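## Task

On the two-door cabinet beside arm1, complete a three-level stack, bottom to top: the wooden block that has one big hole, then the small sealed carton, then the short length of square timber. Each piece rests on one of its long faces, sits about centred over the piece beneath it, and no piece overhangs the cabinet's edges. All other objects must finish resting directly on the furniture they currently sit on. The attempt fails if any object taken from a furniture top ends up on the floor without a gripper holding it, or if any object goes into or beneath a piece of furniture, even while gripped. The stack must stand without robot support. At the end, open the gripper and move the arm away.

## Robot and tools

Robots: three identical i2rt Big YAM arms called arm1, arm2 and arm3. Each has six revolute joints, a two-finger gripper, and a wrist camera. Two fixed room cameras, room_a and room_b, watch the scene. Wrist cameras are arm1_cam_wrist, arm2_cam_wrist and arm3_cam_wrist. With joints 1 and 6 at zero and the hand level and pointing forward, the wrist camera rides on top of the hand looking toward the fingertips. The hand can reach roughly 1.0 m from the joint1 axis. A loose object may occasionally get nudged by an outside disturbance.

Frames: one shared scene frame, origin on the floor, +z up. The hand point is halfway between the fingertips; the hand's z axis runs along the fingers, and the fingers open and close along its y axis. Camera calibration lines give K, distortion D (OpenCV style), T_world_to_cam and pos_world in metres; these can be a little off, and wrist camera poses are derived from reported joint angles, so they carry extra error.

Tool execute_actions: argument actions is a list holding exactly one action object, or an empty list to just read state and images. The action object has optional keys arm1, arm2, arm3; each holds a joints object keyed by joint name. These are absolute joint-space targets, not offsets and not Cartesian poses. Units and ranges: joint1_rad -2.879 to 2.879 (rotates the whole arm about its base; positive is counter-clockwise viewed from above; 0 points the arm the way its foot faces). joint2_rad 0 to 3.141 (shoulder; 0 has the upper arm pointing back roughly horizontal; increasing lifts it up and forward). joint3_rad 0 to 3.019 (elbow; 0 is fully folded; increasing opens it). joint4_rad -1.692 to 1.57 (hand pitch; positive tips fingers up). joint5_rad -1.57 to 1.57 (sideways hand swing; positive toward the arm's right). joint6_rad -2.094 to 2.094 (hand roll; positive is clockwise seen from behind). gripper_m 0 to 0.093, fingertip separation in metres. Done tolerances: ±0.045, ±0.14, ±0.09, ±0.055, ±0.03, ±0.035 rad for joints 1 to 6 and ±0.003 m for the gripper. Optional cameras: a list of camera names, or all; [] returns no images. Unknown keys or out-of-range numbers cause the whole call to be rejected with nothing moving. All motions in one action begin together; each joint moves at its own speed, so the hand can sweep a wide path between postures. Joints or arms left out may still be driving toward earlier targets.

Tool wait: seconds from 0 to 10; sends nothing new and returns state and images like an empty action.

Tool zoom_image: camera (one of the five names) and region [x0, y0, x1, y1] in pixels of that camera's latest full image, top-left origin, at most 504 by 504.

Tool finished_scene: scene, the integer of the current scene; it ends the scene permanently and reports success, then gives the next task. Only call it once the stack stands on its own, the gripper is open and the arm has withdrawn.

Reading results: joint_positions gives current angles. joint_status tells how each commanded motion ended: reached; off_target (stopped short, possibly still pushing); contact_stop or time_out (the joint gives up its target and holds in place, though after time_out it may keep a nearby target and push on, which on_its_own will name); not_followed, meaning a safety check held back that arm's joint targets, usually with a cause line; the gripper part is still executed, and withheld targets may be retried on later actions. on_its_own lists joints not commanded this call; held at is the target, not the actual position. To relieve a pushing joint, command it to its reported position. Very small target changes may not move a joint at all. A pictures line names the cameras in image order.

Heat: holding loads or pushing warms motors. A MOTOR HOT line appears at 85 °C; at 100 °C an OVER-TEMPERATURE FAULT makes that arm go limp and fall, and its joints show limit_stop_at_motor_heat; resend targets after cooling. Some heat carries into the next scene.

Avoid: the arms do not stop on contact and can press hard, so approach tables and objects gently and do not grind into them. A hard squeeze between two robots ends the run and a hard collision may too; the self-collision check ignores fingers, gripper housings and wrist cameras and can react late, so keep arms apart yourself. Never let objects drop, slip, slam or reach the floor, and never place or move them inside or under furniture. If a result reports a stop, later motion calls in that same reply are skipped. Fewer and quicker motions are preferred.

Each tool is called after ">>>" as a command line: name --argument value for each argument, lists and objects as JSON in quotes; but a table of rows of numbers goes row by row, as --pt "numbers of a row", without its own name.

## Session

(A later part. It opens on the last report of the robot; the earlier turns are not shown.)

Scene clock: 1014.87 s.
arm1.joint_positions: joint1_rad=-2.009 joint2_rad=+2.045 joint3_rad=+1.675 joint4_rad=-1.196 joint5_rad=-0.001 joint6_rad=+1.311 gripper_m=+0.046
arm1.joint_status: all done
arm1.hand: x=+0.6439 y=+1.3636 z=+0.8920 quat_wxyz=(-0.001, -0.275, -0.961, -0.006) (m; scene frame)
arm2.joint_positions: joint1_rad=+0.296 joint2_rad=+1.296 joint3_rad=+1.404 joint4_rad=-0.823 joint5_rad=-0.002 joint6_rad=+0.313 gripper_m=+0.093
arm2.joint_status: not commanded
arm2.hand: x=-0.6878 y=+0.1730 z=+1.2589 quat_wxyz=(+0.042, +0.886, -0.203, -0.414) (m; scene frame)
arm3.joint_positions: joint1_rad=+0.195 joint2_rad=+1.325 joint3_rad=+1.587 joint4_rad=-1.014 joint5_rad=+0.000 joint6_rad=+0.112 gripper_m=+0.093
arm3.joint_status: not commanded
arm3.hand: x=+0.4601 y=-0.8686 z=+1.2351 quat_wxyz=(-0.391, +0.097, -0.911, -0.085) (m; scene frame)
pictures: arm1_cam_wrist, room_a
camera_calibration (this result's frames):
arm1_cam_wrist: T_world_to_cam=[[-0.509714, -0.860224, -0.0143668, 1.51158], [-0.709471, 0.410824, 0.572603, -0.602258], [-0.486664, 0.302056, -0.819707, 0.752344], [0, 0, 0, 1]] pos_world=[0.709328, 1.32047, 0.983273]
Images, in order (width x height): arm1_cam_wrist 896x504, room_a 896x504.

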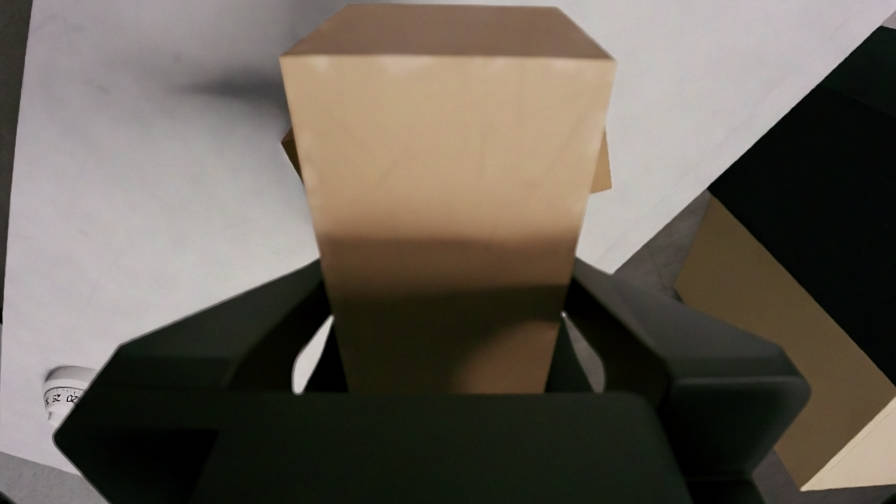

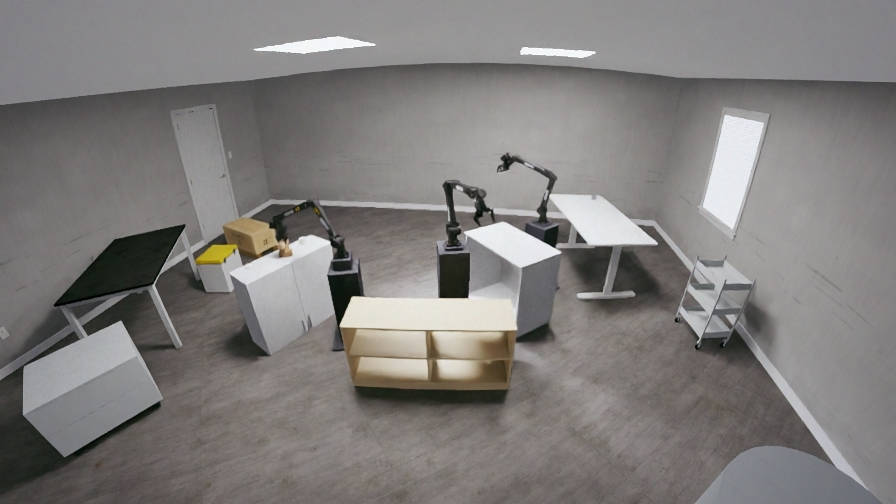

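>>> execute_actions --actions '[{"arm1": {"joints": {"joint2_rad": 2.05, "joint4_rad": -1.196, "gripper_m": 0.093}}}]' --cameras '["arm1_cam_wrist", "room_a"]'

Scene clock: 1032.20 s.
arm1.joint_positions: joint1_rad=-2.009 joint2_rad=+2.045 joint3_rad=+1.675 joint4_rad=-1.196 joint5_rad=-0.001 joint6_rad=+1.311 gripper_m=+0.093
arm1.joint_status: all done
arm1.hand: x=+0.6439 y=+1.3636 z=+0.8920 quat_wxyz=(-0.001, -0.275, -0.961, -0.006) (m; scene frame)
arm2.joint_positions: joint1_rad=+0.296 joint2_rad=+1.296 joint3_rad=+1.404 joint4_rad=-0.823 joint5_rad=-0.002 joint6_rad=+0.313 gripper_m=+0.093
arm2.joint_status: not commanded
arm2.hand: x=-0.6878 y=+0.1730 z=+1.2589 quat_wxyz=(+0.042, +0.886, -0.203, -0.414) (m; scene frame)
arm3.joint_positions: joint1_rad=+0.195 joint2_rad=+1.325 joint3_rad=+1.587 joint4_rad=-1.014 joint5_rad=+0.000 joint6_rad=+0.112 gripper_m=+0.093
arm3.joint_status: not commanded
arm3.hand: x=+0.4601 y=-0.8686 z=+1.2351 quat_wxyz=(-0.391, +0.097, -0.911, -0.085) (m; scene frame)
pictures: arm1_cam_wrist, room_a
camera_calibration (this result's frames):
arm1_cam_wrist: T_world_to_cam=[[-0.509714, -0.860224, -0.0143668, 1.51158], [-0.709471, 0.410824, 0.572603, -0.602258], [-0.486664, 0.302056, -0.819707, 0.752344], [0, 0, 0, 1]] pos_world=[0.709328, 1.32047, 0.983273]
Images, in order (width x height): arm1_cam_wrist 896x504, room_a 896x504.

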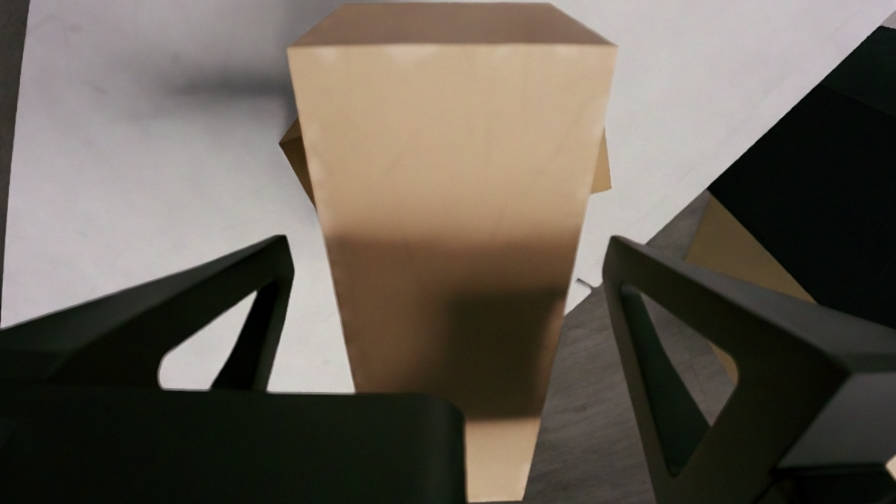

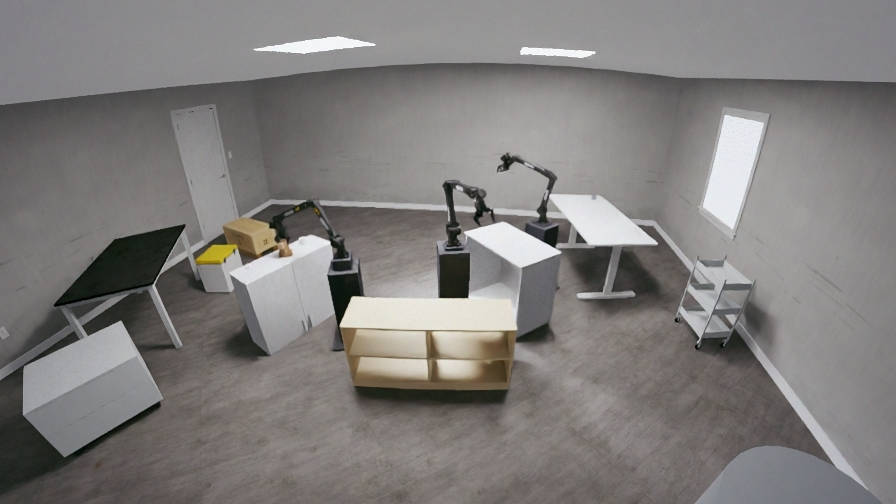

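>>> execute_actions --actions '[{"arm1": {"joints": {"joint2_rad": 1.85}}}]' --cameras '["arm1_cam_wrist", "room_a", "room_b"]'

Scene clock: 1037.23 s.
arm1.joint_positions: joint1_rad=-2.009 joint2_rad=+1.832 joint3_rad=+1.675 joint4_rad=-1.196 joint5_rad=-0.001 joint6_rad=+1.311 gripper_m=+0.093
arm1.joint_status: all done
arm1.hand: x=+0.6459 y=+1.3649 z=+1.0186 quat_wxyz=(-0.056, -0.273, -0.955, -0.097) (m; scene frame)
arm2.joint_positions: joint1_rad=+0.296 joint2_rad=+1.296 joint3_rad=+1.404 joint4_rad=-0.823 joint5_rad=-0.002 joint6_rad=+0.313 gripper_m=+0.093
arm2.joint_status: not commanded
arm2.hand: x=-0.6878 y=+0.1730 z=+1.2589 quat_wxyz=(+0.042, +0.886, -0.203, -0.414) (m; scene frame)
arm3.joint_positions: joint1_rad=+0.195 joint2_rad=+1.325 joint3_rad=+1.587 joint4_rad=-1.014 joint5_rad=+0.000 joint6_rad=+0.112 gripper_m=+0.093
arm3.joint_status: not commanded
arm3.hand: x=+0.4601 y=-0.8686 z=+1.2351 quat_wxyz=(-0.391, +0.097, -0.911, -0.085) (m; scene frame)
pictures: arm1_cam_wrist, room_a, room_b
camera_calibration (this result's frames):
arm1_cam_wrist: T_world_to_cam=[[-0.492194, -0.843025, -0.216919, 1.68711], [-0.793599, 0.332168, 0.50977, -0.448201], [-0.357695, 0.423052, -0.832515, 0.621241], [0, 0, 0, 1]] pos_world=[0.696906, 1.30833, 1.11164]
Images, in order (width x height): arm1_cam_wrist 896x504, room_a 896x504, room_b 896x504.

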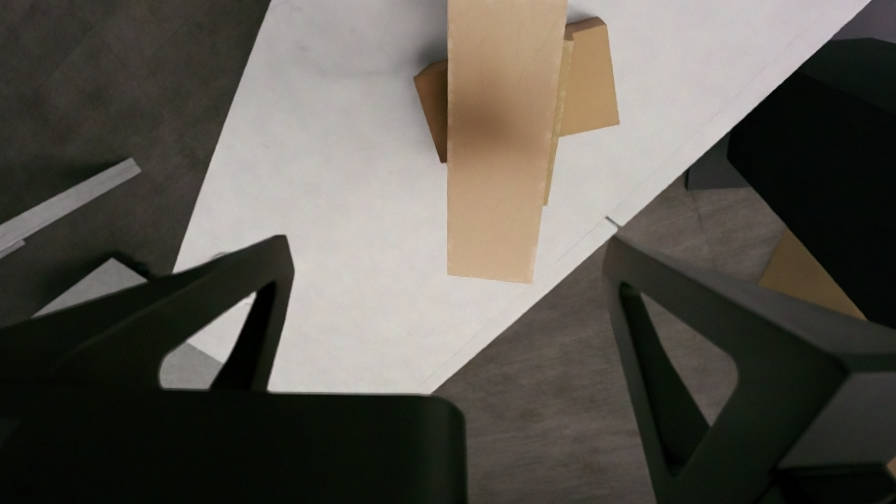

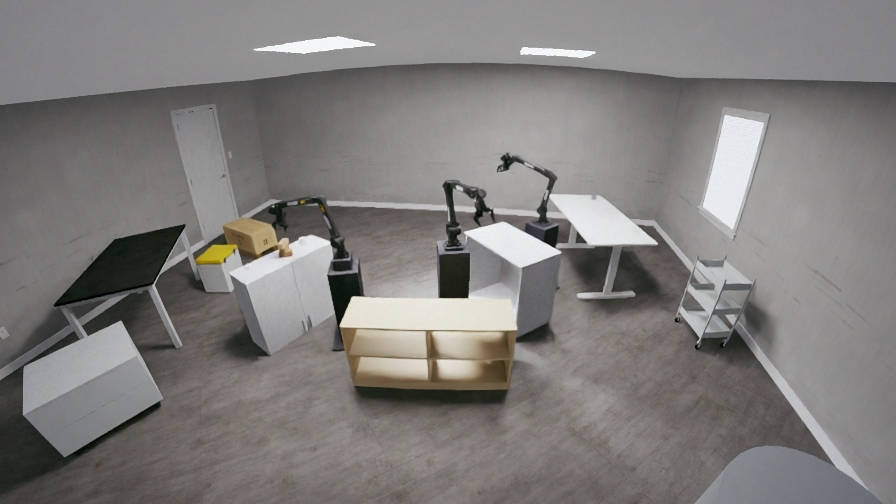

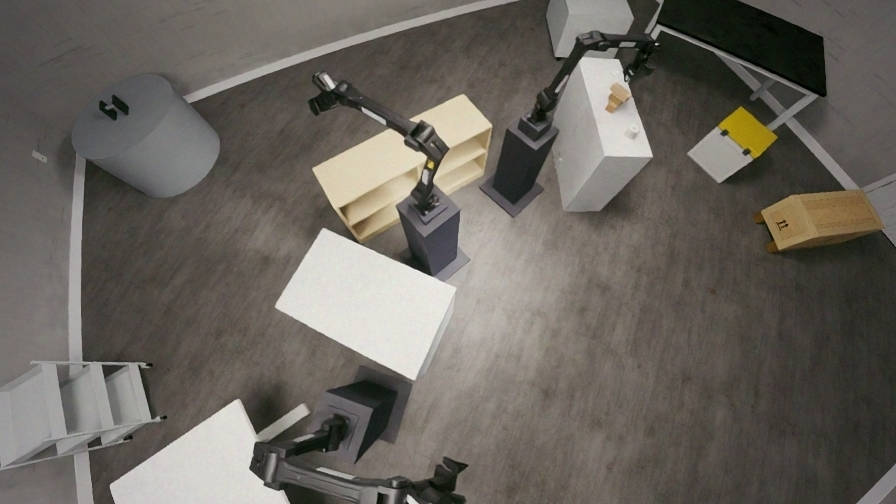

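>>> zoom_image --camera "arm1_cam_wrist" --region '[390, 0, 650, 300]'

Region (390, 0, 650, 300) of arm1_cam_wrist's 896x504 image, scaled by 1.680, with more detail than that image has; it fills the left 437 columns of this view, and the rest is white.

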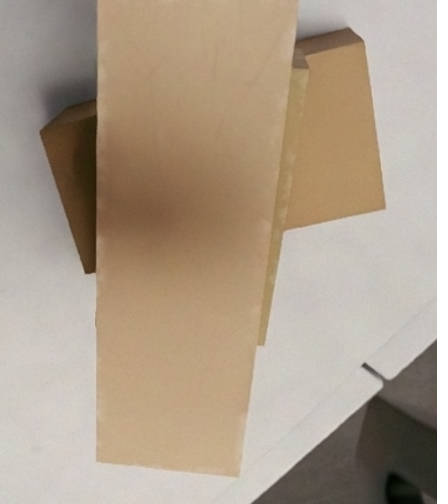

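>>> execute_actions --actions '[{"arm1": {"joints": {"joint1_rad": -1.0, "joint2_rad": 1.5, "joint4_rad": -1.3, "joint6_rad": 0.3}}}]' --cameras '["arm1_cam_wrist", "room_a", "room_b"]'

Scene clock: 1099.43 s.
arm1.joint_positions: joint1_rad=-0.997 joint2_rad=+1.488 joint3_rad=+1.675 joint4_rad=-1.283 joint5_rad=-0.001 joint6_rad=+0.316 gripper_m=+0.093
arm1.joint_status: all done
arm1.hand: x=+0.0908 y=+1.4783 z=+1.2049 quat_wxyz=(-0.122, +0.644, -0.727, -0.205) (m; scene frame)
arm2.joint_positions: joint1_rad=+0.296 joint2_rad=+1.296 joint3_rad=+1.404 joint4_rad=-0.823 joint5_rad=-0.002 joint6_rad=+0.313 gripper_m=+0.093
arm2.joint_status: not commanded
arm2.hand: x=-0.6878 y=+0.1730 z=+1.2589 quat_wxyz=(+0.042, +0.886, -0.203, -0.414) (m; scene frame)
arm3.joint_positions: joint1_rad=+0.195 joint2_rad=+1.325 joint3_rad=+1.587 joint4_rad=-1.014 joint5_rad=+0.000 joint6_rad=+0.112 gripper_m=+0.093
arm3.joint_status: not commanded
arm3.hand: x=+0.4601 y=-0.8686 z=+1.2351 quat_wxyz=(-0.391, +0.097, -0.911, -0.085) (m; scene frame)
pictures: arm1_cam_wrist, room_a, room_b
camera_calibration (this result's frames):
arm1_cam_wrist: T_world_to_cam=[[0.989035, -0.0651039, -0.13256, 0.163689], [-0.0458578, -0.988604, 0.143384, 1.30469], [-0.140384, -0.135733, -0.980749, 1.51475], [0, 0, 0, 1]] pos_world=[0.110583, 1.50608, 1.32022]
Images, in order (width x height): arm1_cam_wrist 896x504, room_a 896x504, room_b 896x504.

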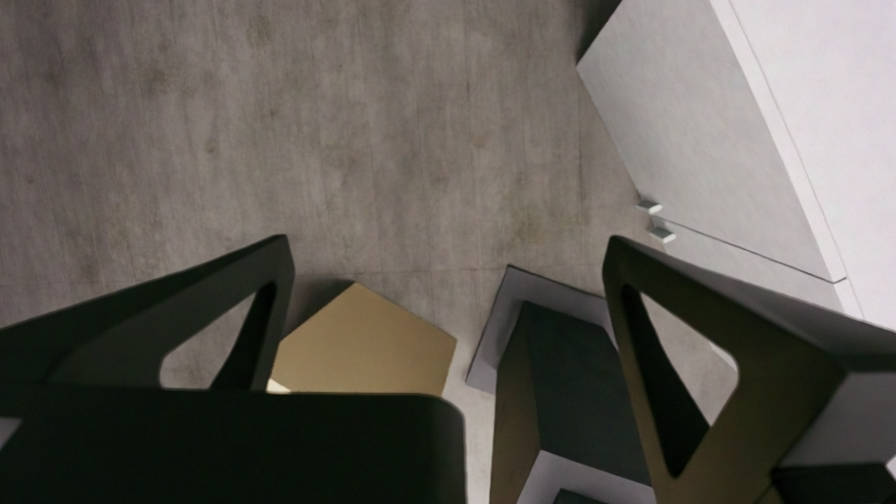

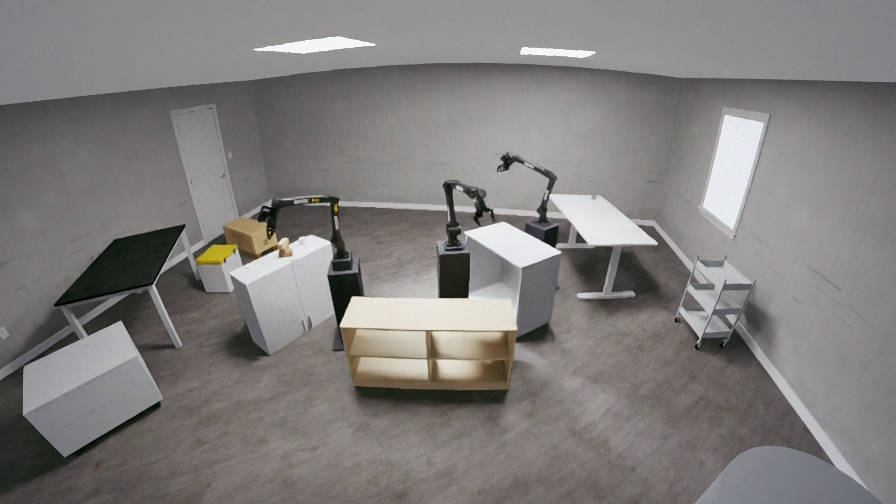

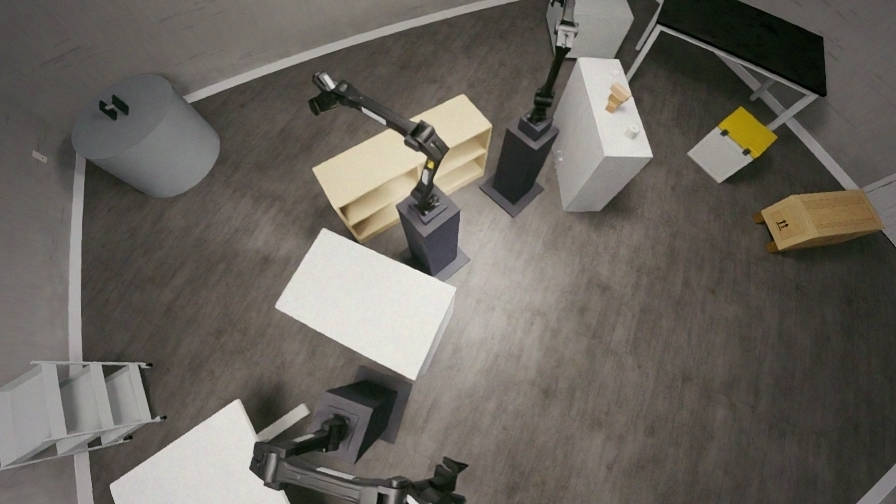

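>>> zoom_image --camera "room_b" --region '[570, 50, 670, 150]'

>>> zoom_image --camera "room_a" --region '[245, 220, 335, 280]'

Region (570, 50, 670, 150) of room_b's 896x504 image, scaled by 5.040, with more detail than that image has.

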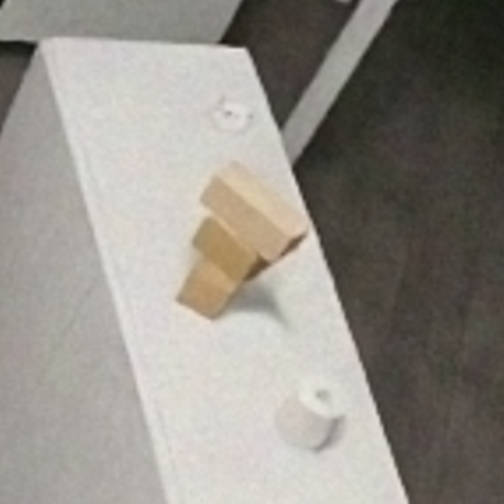

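Region (245, 220, 335, 280) of room_a's 896x504 image, scaled by 5.600, with more detail than that image has.

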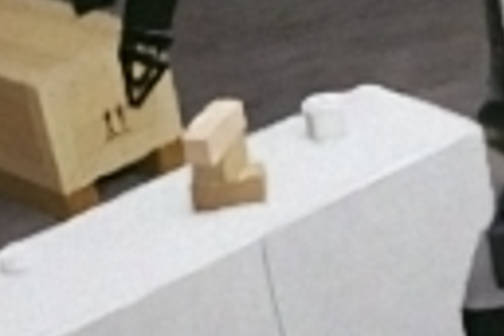

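>>> finished_scene --scene 2

The scene is finished: the task was done.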